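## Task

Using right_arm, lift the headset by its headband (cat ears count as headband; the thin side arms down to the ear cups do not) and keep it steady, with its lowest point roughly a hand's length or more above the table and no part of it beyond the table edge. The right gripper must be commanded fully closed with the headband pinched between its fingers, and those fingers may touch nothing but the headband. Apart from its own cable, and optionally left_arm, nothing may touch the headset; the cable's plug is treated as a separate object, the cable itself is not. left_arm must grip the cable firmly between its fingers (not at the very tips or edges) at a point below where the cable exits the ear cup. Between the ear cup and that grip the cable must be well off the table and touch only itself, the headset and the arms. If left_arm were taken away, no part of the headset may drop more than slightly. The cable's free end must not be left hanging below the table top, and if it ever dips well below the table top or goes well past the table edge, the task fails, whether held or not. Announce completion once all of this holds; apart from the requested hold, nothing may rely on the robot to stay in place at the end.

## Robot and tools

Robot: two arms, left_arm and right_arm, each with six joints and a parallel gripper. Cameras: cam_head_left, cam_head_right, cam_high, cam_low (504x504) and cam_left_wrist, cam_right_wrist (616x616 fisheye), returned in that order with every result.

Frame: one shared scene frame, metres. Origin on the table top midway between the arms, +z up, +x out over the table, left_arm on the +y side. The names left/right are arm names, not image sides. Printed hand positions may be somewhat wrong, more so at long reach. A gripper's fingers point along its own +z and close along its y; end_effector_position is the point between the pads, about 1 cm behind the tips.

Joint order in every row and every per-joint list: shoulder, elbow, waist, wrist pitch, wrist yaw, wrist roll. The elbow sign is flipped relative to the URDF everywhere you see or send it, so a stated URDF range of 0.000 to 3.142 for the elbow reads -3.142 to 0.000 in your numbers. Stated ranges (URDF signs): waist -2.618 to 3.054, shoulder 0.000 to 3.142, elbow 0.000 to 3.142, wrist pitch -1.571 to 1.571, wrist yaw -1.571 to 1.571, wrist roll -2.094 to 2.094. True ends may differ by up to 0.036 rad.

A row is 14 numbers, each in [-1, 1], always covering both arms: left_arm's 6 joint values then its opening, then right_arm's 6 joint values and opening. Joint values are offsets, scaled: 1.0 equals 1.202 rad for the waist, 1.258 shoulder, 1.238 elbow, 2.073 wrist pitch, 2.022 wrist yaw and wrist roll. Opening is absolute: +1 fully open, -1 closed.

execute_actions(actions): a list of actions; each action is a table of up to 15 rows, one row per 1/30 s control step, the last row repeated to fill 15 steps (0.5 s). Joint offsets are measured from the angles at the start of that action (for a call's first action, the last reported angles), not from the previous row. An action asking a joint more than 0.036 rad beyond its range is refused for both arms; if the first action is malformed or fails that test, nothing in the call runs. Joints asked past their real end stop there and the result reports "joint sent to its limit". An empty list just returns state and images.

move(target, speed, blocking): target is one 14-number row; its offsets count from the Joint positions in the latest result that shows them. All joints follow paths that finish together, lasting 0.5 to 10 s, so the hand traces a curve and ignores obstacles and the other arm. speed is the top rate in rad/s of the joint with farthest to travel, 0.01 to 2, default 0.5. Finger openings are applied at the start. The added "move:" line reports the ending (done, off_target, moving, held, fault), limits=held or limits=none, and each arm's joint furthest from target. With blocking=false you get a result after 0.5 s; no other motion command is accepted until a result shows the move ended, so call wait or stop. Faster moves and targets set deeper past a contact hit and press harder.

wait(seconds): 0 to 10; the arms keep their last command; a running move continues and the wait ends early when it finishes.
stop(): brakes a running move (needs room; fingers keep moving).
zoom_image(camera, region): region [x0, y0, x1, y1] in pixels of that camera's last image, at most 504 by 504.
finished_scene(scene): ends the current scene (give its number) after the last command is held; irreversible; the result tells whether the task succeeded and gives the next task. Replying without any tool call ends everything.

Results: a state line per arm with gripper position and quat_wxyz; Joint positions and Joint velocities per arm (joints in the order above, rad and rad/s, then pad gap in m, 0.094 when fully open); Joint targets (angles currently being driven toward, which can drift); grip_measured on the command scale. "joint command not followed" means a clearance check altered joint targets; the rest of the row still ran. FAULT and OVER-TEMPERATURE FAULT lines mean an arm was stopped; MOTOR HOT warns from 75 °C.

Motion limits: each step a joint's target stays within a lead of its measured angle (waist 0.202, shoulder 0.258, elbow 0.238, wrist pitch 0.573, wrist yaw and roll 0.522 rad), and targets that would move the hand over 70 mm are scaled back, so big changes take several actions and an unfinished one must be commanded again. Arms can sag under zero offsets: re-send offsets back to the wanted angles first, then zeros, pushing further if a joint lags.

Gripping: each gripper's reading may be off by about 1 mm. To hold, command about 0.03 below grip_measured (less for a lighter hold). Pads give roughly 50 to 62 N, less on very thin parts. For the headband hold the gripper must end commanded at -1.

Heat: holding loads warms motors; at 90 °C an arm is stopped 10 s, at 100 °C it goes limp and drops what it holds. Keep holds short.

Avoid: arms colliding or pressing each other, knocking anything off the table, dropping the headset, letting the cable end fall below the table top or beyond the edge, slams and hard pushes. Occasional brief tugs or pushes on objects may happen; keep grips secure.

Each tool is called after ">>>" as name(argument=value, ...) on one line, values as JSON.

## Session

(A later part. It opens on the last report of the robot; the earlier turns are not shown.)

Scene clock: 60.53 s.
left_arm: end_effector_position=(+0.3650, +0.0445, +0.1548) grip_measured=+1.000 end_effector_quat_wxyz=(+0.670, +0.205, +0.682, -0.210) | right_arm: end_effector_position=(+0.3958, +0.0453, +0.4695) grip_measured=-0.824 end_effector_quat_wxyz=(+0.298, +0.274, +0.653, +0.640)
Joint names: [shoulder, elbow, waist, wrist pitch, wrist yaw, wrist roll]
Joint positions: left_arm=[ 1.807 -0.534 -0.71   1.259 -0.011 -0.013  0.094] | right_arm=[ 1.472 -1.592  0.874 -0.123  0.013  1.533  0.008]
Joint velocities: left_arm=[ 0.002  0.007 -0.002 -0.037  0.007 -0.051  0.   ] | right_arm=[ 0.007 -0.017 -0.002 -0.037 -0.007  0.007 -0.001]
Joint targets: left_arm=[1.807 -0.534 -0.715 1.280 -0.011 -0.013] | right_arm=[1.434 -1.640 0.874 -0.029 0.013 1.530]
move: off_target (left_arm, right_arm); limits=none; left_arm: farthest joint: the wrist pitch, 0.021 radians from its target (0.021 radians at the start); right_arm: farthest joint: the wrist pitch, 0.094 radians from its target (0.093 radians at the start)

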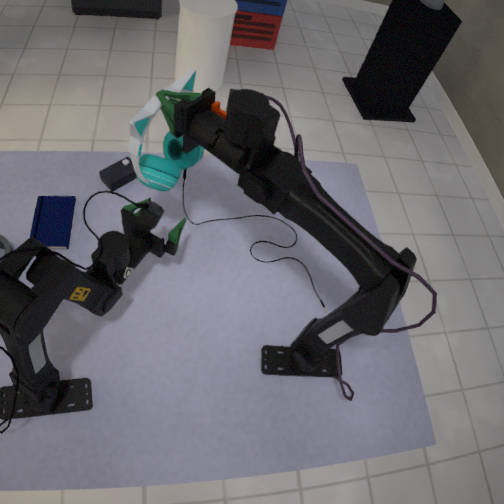

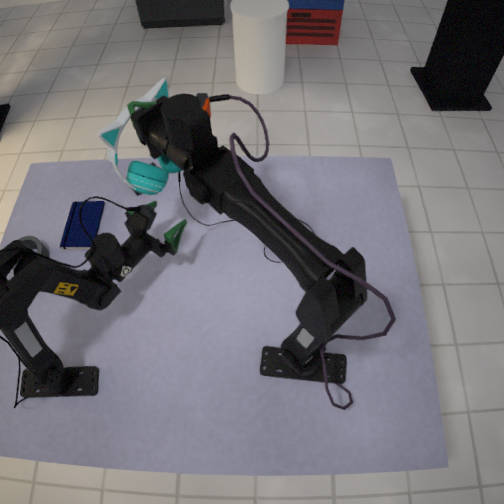

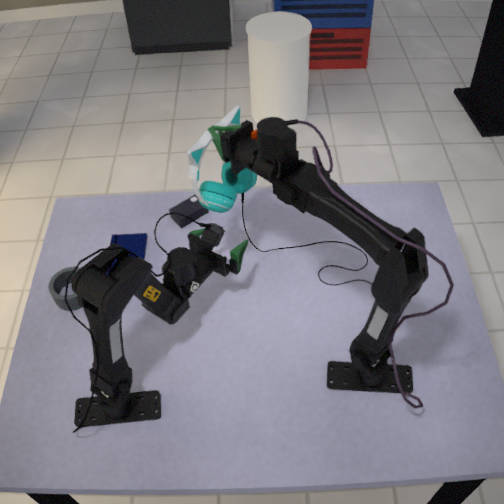

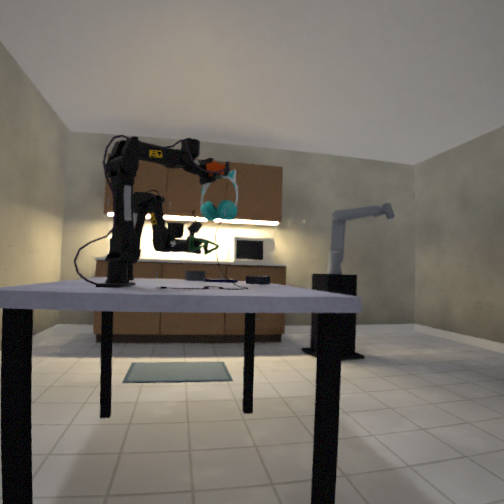

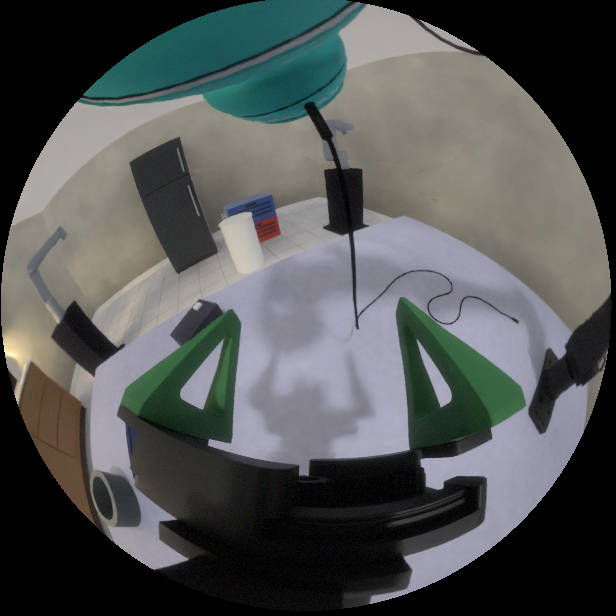

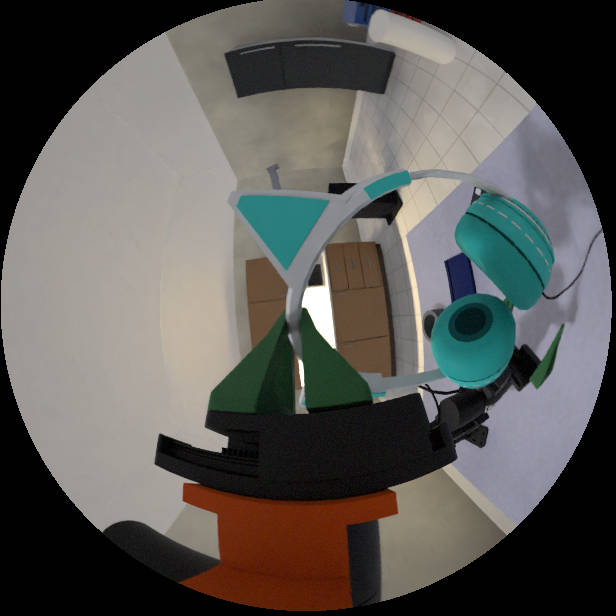

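Extend ~7 cm.

>>> move(target=[0.13,-0.3,-0.03,-0.09,0,0,1, -0.03,-0.07,0,0.045,0,0,-1], speed=0.25)

Scene clock: 67.37 s.
left_arm: end_effector_position=(+0.4210, -0.0099, +0.1738) grip_measured=+1.000 end_effector_quat_wxyz=(+0.671, +0.212, +0.676, -0.220) | right_arm: end_effector_position=(+0.3944, +0.0408, +0.4895) grip_measured=-0.824 end_effector_quat_wxyz=(+0.306, +0.274, +0.637, +0.652)
Joint names: [shoulder, elbow, waist, wrist pitch, wrist yaw, wrist roll]
Joint positions: left_arm=[ 1.96  -0.877 -0.734  1.079 -0.011 -0.013  0.094] | right_arm=[ 1.472 -1.634  0.873 -0.124  0.023  1.537  0.008]
Joint velocities: left_arm=[ 0.002  0.002 -0.012  0.022 -0.037 -0.022  0.   ] | right_arm=[-0.012  0.022 -0.002 -0.081  0.022 -0.007 -0.   ]
Joint targets: left_arm=[1.971 -0.905 -0.746 1.072 -0.011 -0.013] | right_arm=[1.434 -1.679 0.874 -0.030 0.013 1.533]
move: off_target (left_arm, right_arm); limits=none; left_arm: farthest joint: the elbow, 0.028 radians from its target (0.372 radians at the start); right_arm: farthest joint: the wrist pitch, 0.094 radians from its target (0.093 radians at the start)

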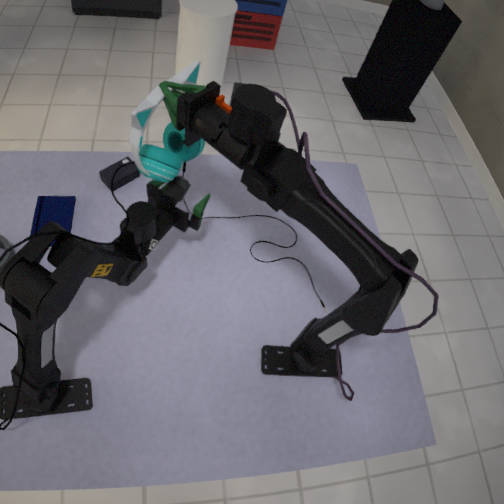

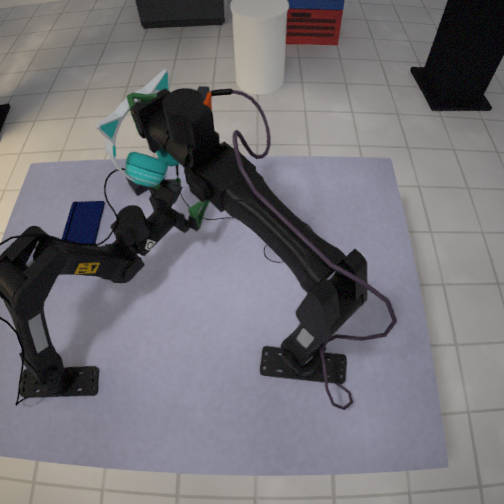

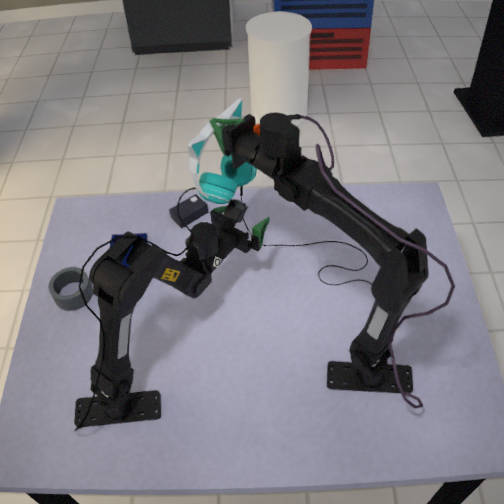

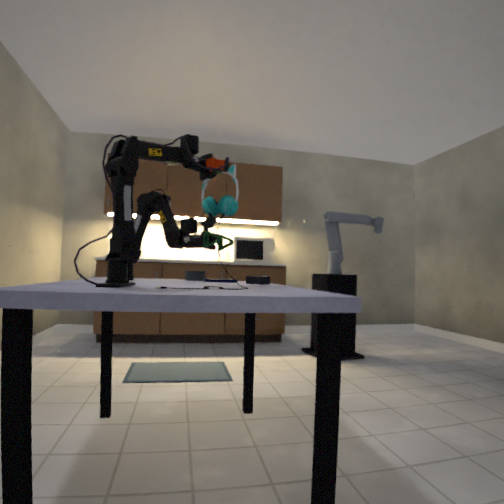

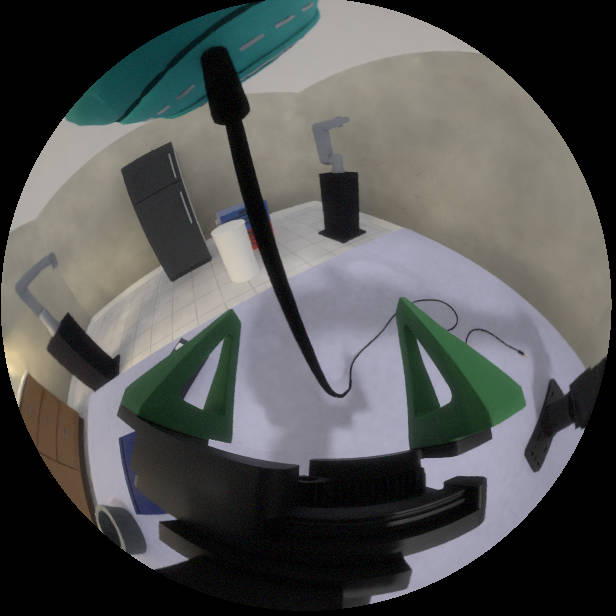

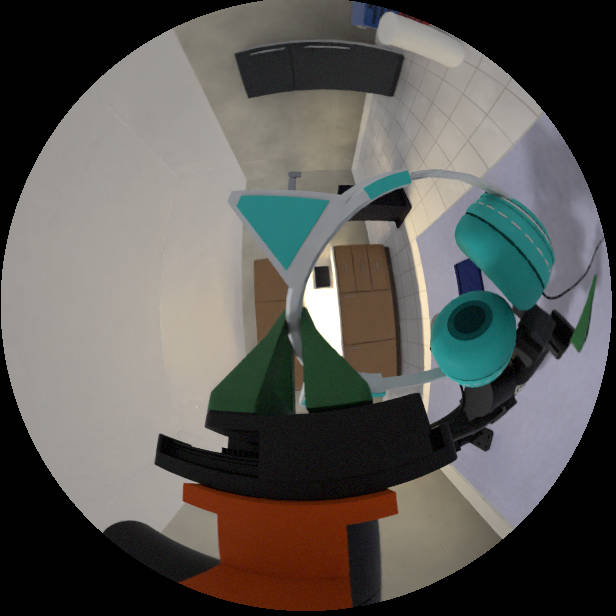

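>>> move(target=[0,-0.023,0.015,0,0,0,-1, -0.03,-0.036,0,0.045,0,0,-1], speed=0.1)

Scene clock: 70.57 s.
left_arm: end_effector_position=(+0.4228, -0.0074, +0.1730) grip_measured=-0.991 end_effector_quat_wxyz=(+0.670, +0.210, +0.678, -0.217) | right_arm: end_effector_position=(+0.3949, +0.0413, +0.4856) grip_measured=-0.824 end_effector_quat_wxyz=(+0.304, +0.276, +0.640, +0.650)
Joint names: [shoulder, elbow, waist, wrist pitch, wrist yaw, wrist roll]
Joint positions: left_arm=[ 1.96  -0.877 -0.728  1.076 -0.011 -0.013  0.   ] | right_arm=[ 1.472 -1.627  0.873 -0.126  0.023  1.54   0.008]
Joint velocities: left_arm=[-0.037  0.007  0.002 -0.007  0.022  0.022 -0.003] | right_arm=[-0.002  0.022 -0.002  0.022 -0.037  0.007 -0.   ]
Joint targets: left_arm=[1.960 -0.906 -0.716 1.079 -0.011 -0.013] | right_arm=[1.434 -1.678 0.873 -0.031 0.023 1.537]
move: off_target (left_arm, right_arm); limits=none; left_arm: farthest joint: the elbow, 0.028 radians from its target (0.028 radians at the start); right_arm: farthest joint: the wrist pitch, 0.095 radians from its target (0.093 radians at the start)

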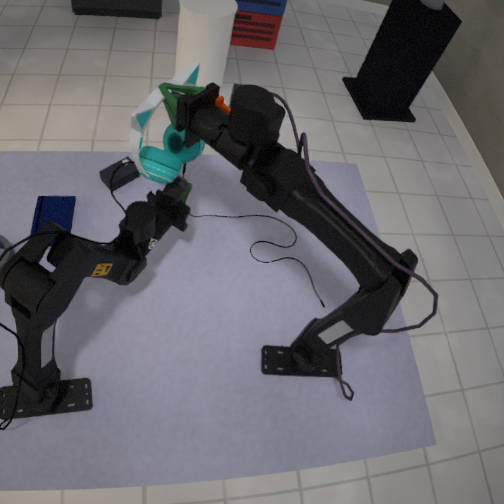

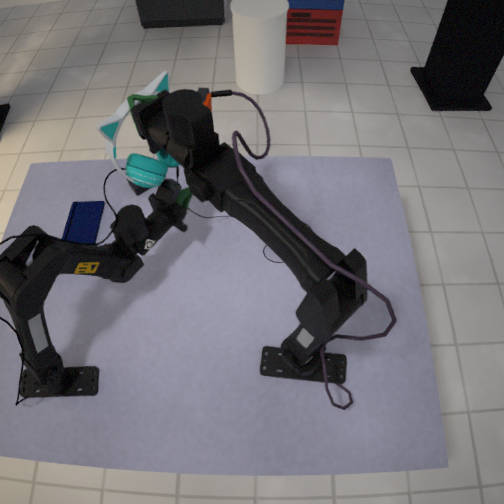

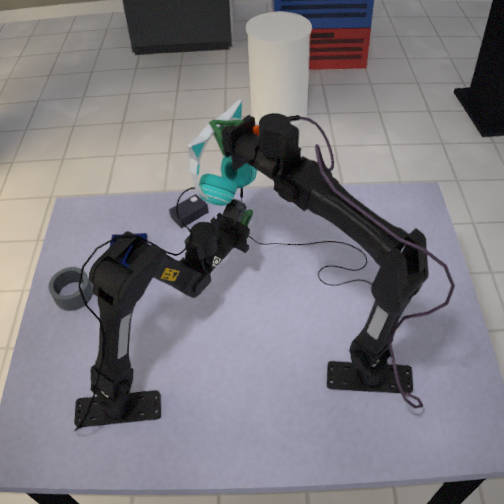

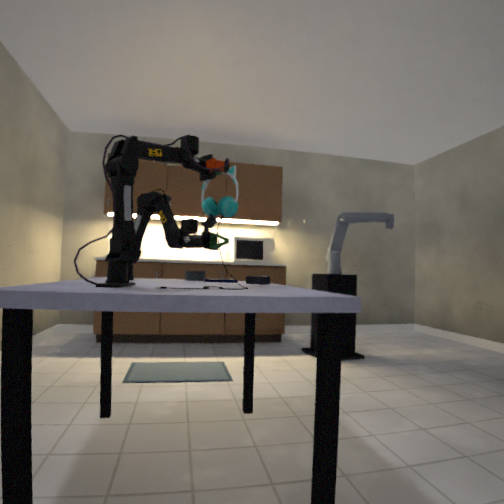

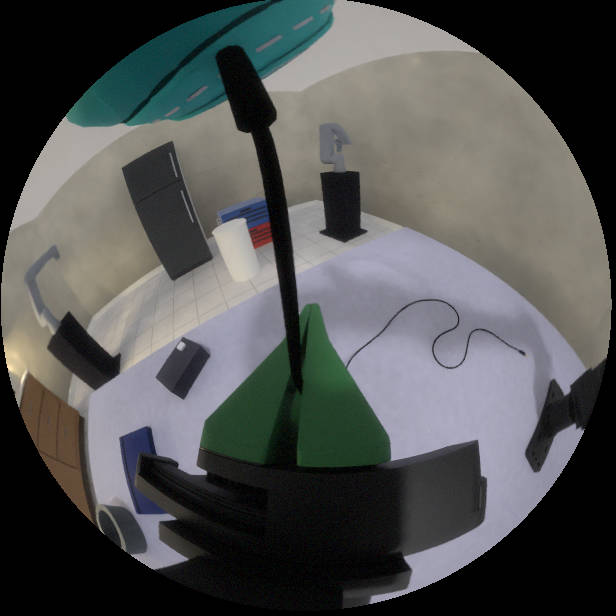

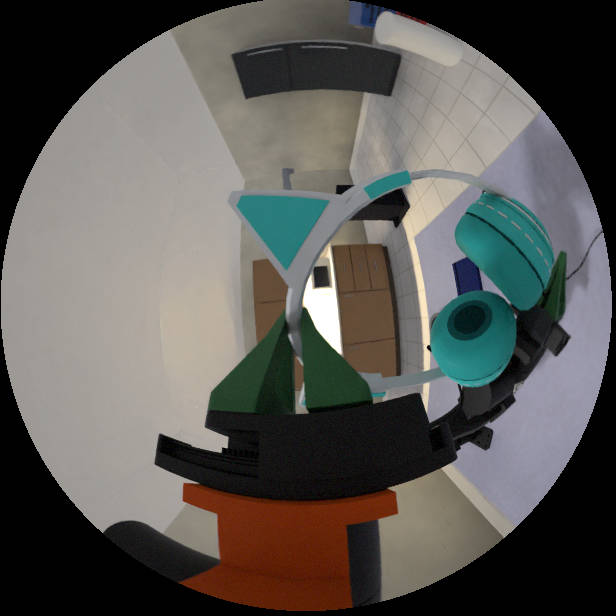

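>>> move(target=[-0.04,0.07,0,0.02,0,0,-0.4, -0.03,-0.04,0,0.045,0,0,-1], speed=0.1)

>>> move(target=[0,0,0,0,0,0,-1, -0.03,-0.04,0,0.045,0,0,-1])

>>> wait(seconds=1)

Scene clock: 75.57 s.
left_arm: end_effector_position=(+0.4100, +0.0018, +0.1559) grip_measured=-0.402 end_effector_quat_wxyz=(+0.657, +0.215, +0.691, -0.213) | right_arm: end_effector_position=(+0.3946, +0.0410, +0.4877) grip_measured=-0.824 end_effector_quat_wxyz=(+0.303, +0.277, +0.638, +0.652)
Joint names: [shoulder, elbow, waist, wrist pitch, wrist yaw, wrist roll]
Joint positions: left_arm=[ 1.941 -0.802 -0.728  1.092 -0.011 -0.012  0.028] | right_arm=[ 1.472 -1.631  0.873 -0.127  0.023  1.544  0.008]
Joint velocities: left_arm=[ 0.002  0.002  0.007  0.007 -0.066 -0.095  0.001] | right_arm=[-0.017  0.012 -0.012 -0.066  0.066  0.037 -0.   ]
Joint targets: left_arm=[1.910 -0.791 -0.728 1.118 -0.012 -0.013] | right_arm=[1.434 -1.676 0.873 -0.033 0.023 1.540]
move: off_target (left_arm, right_arm); limits=none; left_arm: farthest joint: the shoulder, 0.031 radians from its target (0.050 radians at the start); right_arm: farthest joint: the wrist pitch, 0.094 radians from its target (0.093 radians at the start)

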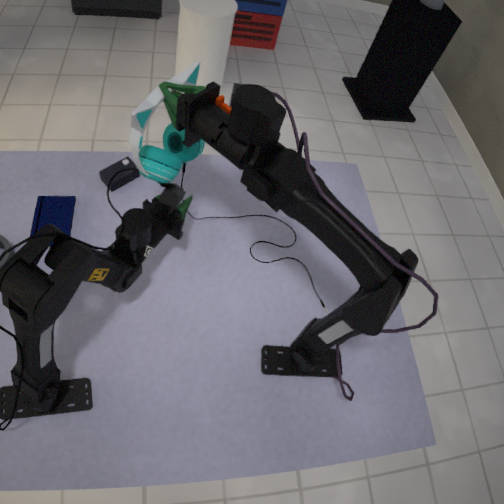

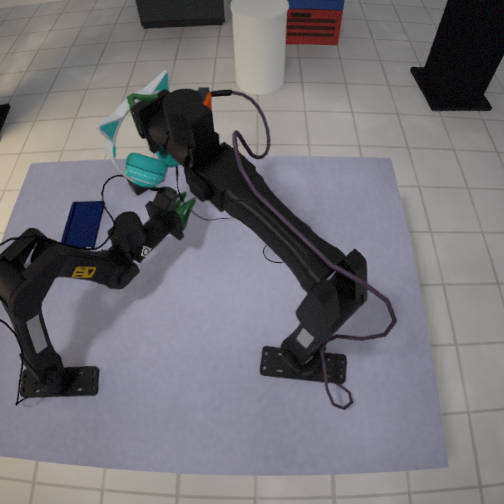

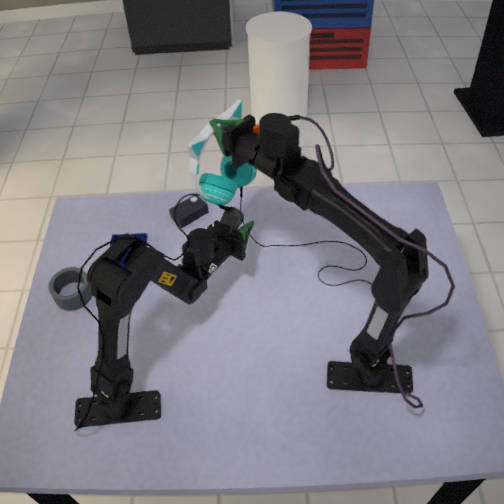

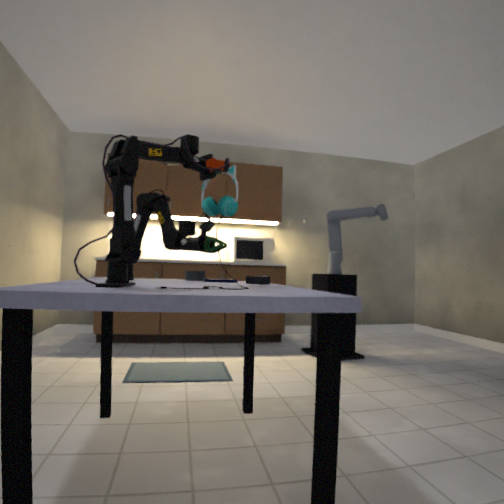

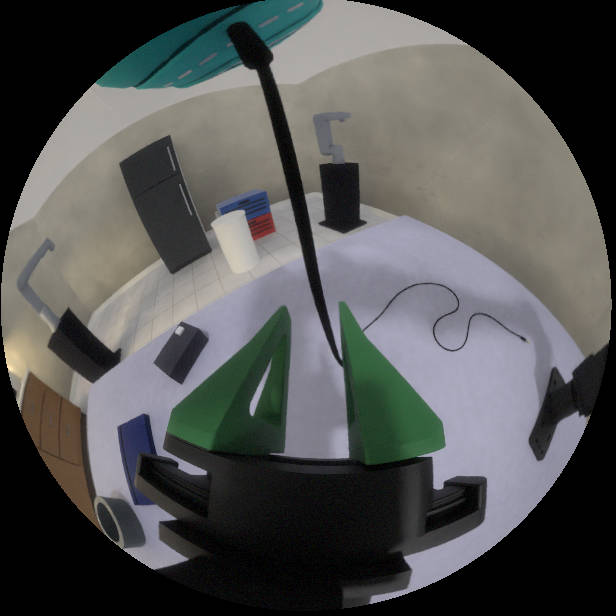

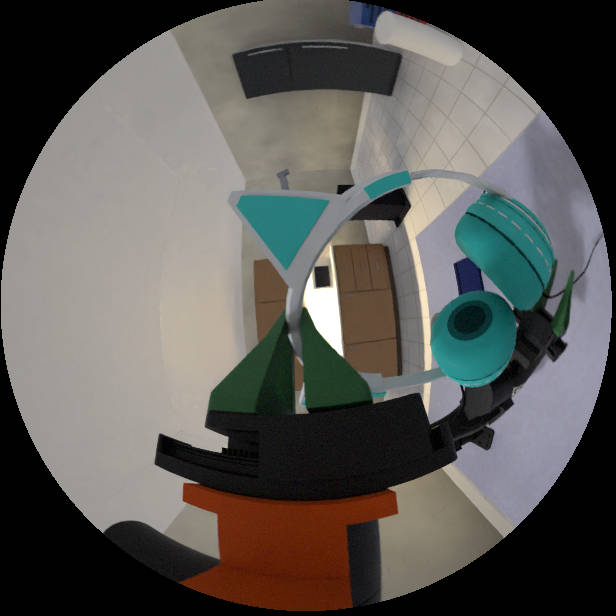

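Scene clock: 76.37 s.
left_arm: end_effector_position=(+0.4100, +0.0018, +0.1560) grip_measured=-0.985 end_effector_quat_wxyz=(+0.657, +0.215, +0.691, -0.213) | right_arm: end_effector_position=(+0.3946, +0.0409, +0.4846) grip_measured=-0.824 end_effector_quat_wxyz=(+0.299, +0.281, +0.641, +0.648)
Joint names: [shoulder, elbow, waist, wrist pitch, wrist yaw, wrist roll]
Joint positions: left_arm=[ 1.941 -0.802 -0.728  1.092 -0.011 -0.012  0.001] | right_arm=[ 1.472 -1.633  0.873 -0.141  0.023  1.551  0.008]
Joint velocities: left_arm=[-0.002  0.002 -0.017 -0.007 -0.007 -0.022  0.   ] | right_arm=[-0.002 -0.007 -0.002 -0.051 -0.007  0.007  0.001]
Joint targets: left_arm=[1.941 -0.802 -0.728 1.092 -0.011 -0.012] | right_arm=[1.434 -1.681 0.873 -0.033 0.023 1.544]
move: off_target (right_arm); limits=none; left_arm: farthest joint: the waist, 0.000 radians from its target (0.000 radians at the start); right_arm: farthest joint: the wrist pitch, 0.107 radians from its target (0.093 radians at the start)

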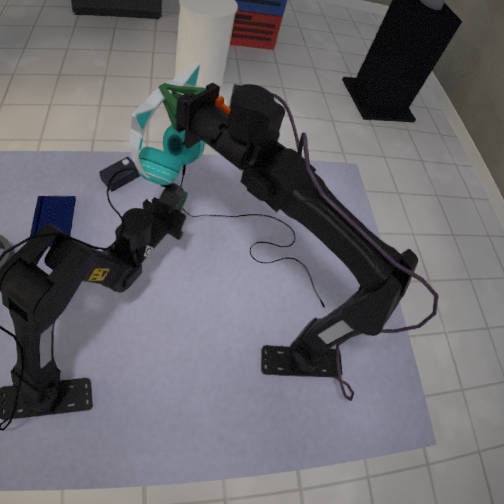

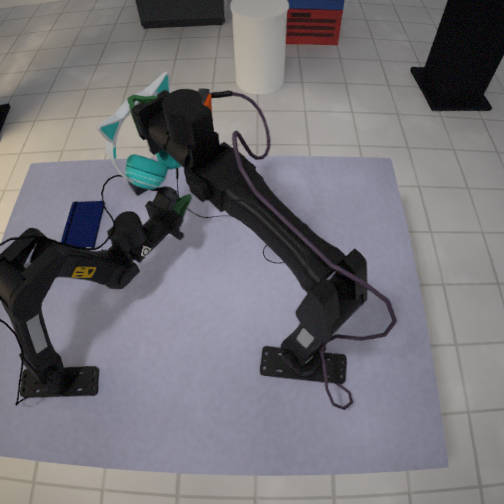

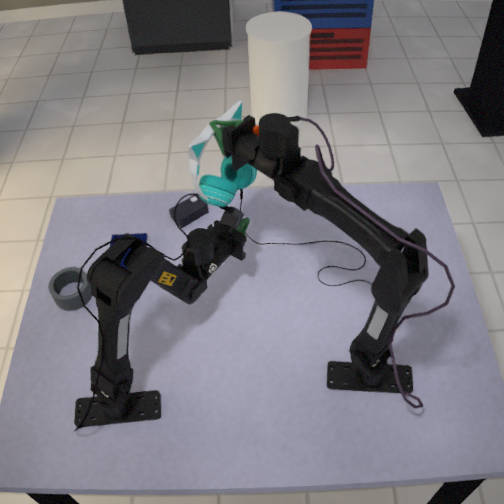

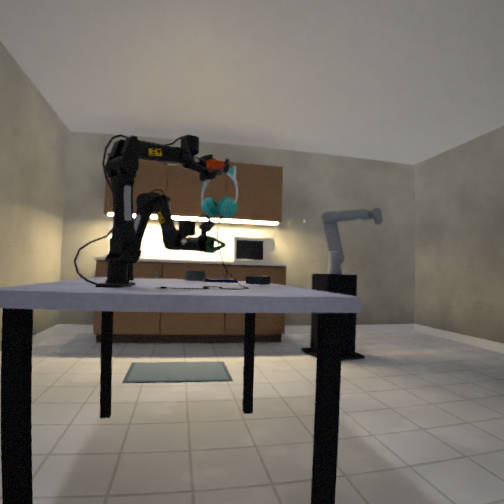

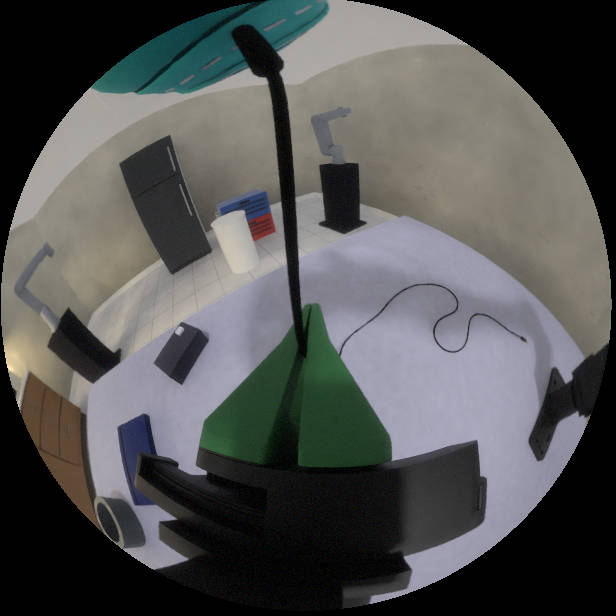

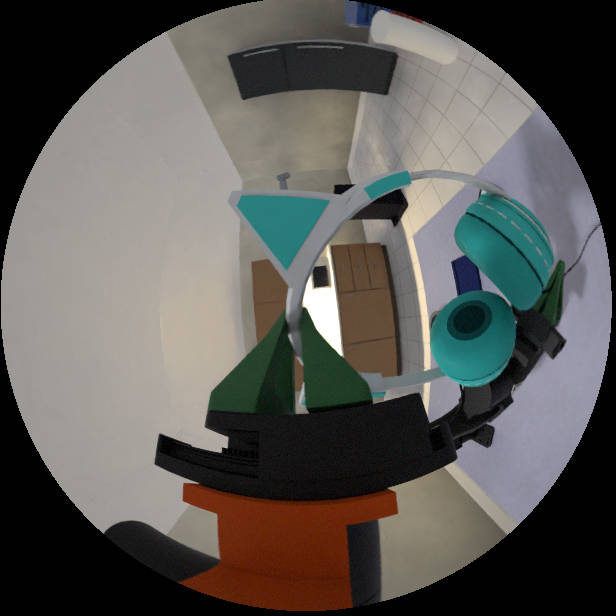

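Scene clock: 77.37 s.
left_arm: end_effector_position=(+0.4100, +0.0018, +0.1560) grip_measured=-0.985 end_effector_quat_wxyz=(+0.657, +0.215, +0.691, -0.213) | right_arm: end_effector_position=(+0.3946, +0.0409, +0.4846) grip_measured=-0.824 end_effector_quat_wxyz=(+0.299, +0.281, +0.641, +0.648)
Joint names: [shoulder, elbow, waist, wrist pitch, wrist yaw, wrist roll]
Joint positions: left_arm=[ 1.941 -0.802 -0.728  1.092 -0.011 -0.012  0.001] | right_arm=[ 1.472 -1.633  0.873 -0.141  0.023  1.551  0.008]
Joint velocities: left_arm=[-0.022  0.007 -0.007  0.081 -0.007  0.037  0.   ] | right_arm=[ 0.007 -0.007  0.007  0.007  0.007  0.022  0.   ]
Joint targets: left_arm=[1.941 -0.802 -0.728 1.092 -0.011 -0.012] | right_arm=[1.434 -1.681 0.873 -0.033 0.023 1.544]
wait: 1.00 s; at rest by 0.17 s

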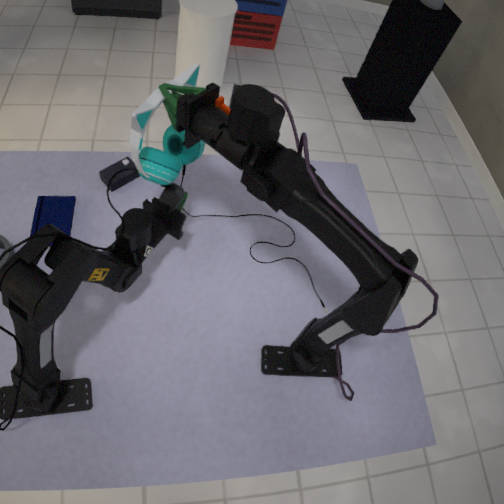

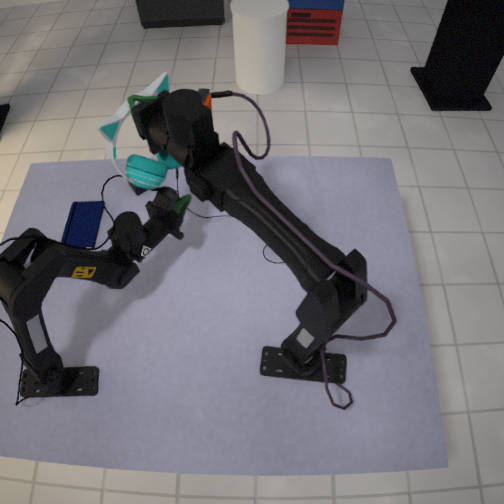

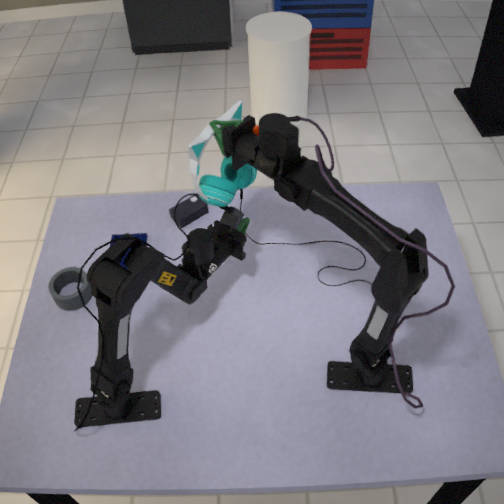

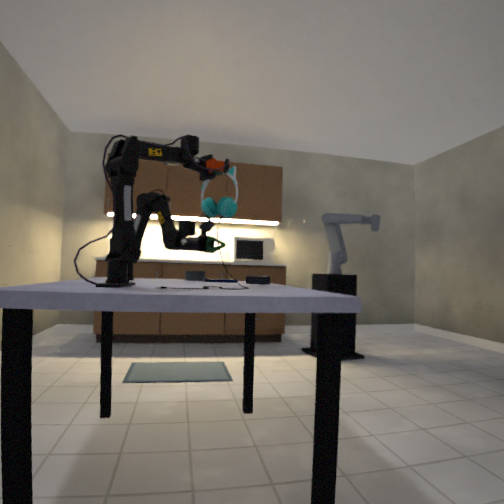

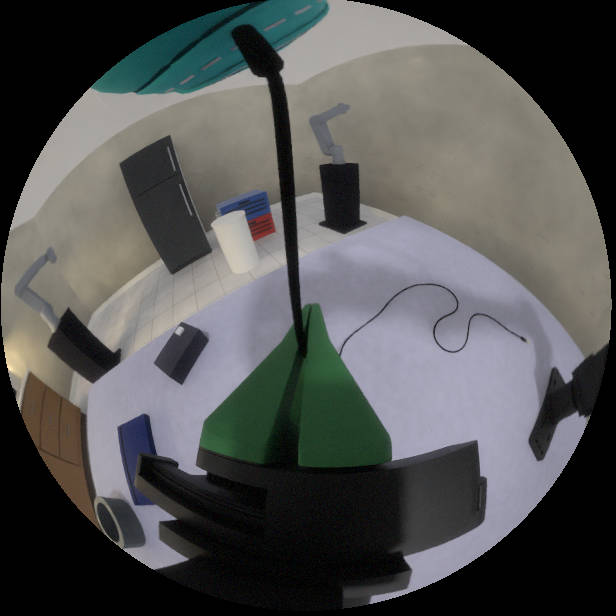

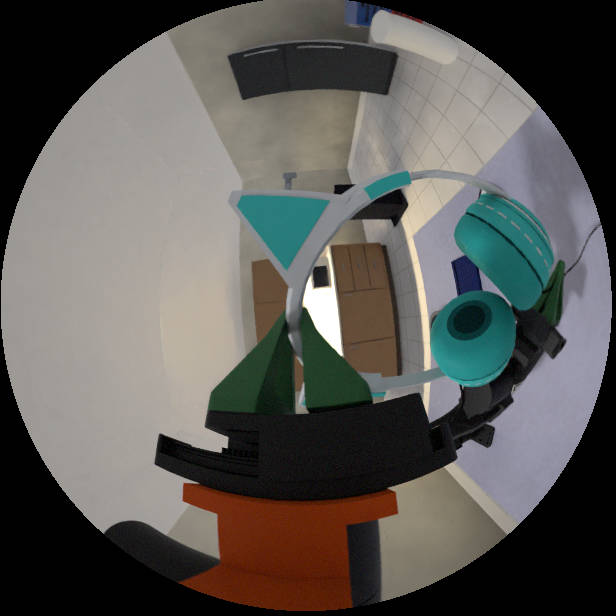

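>>> finished_scene(scene=1)

The scene is finished: the task was done.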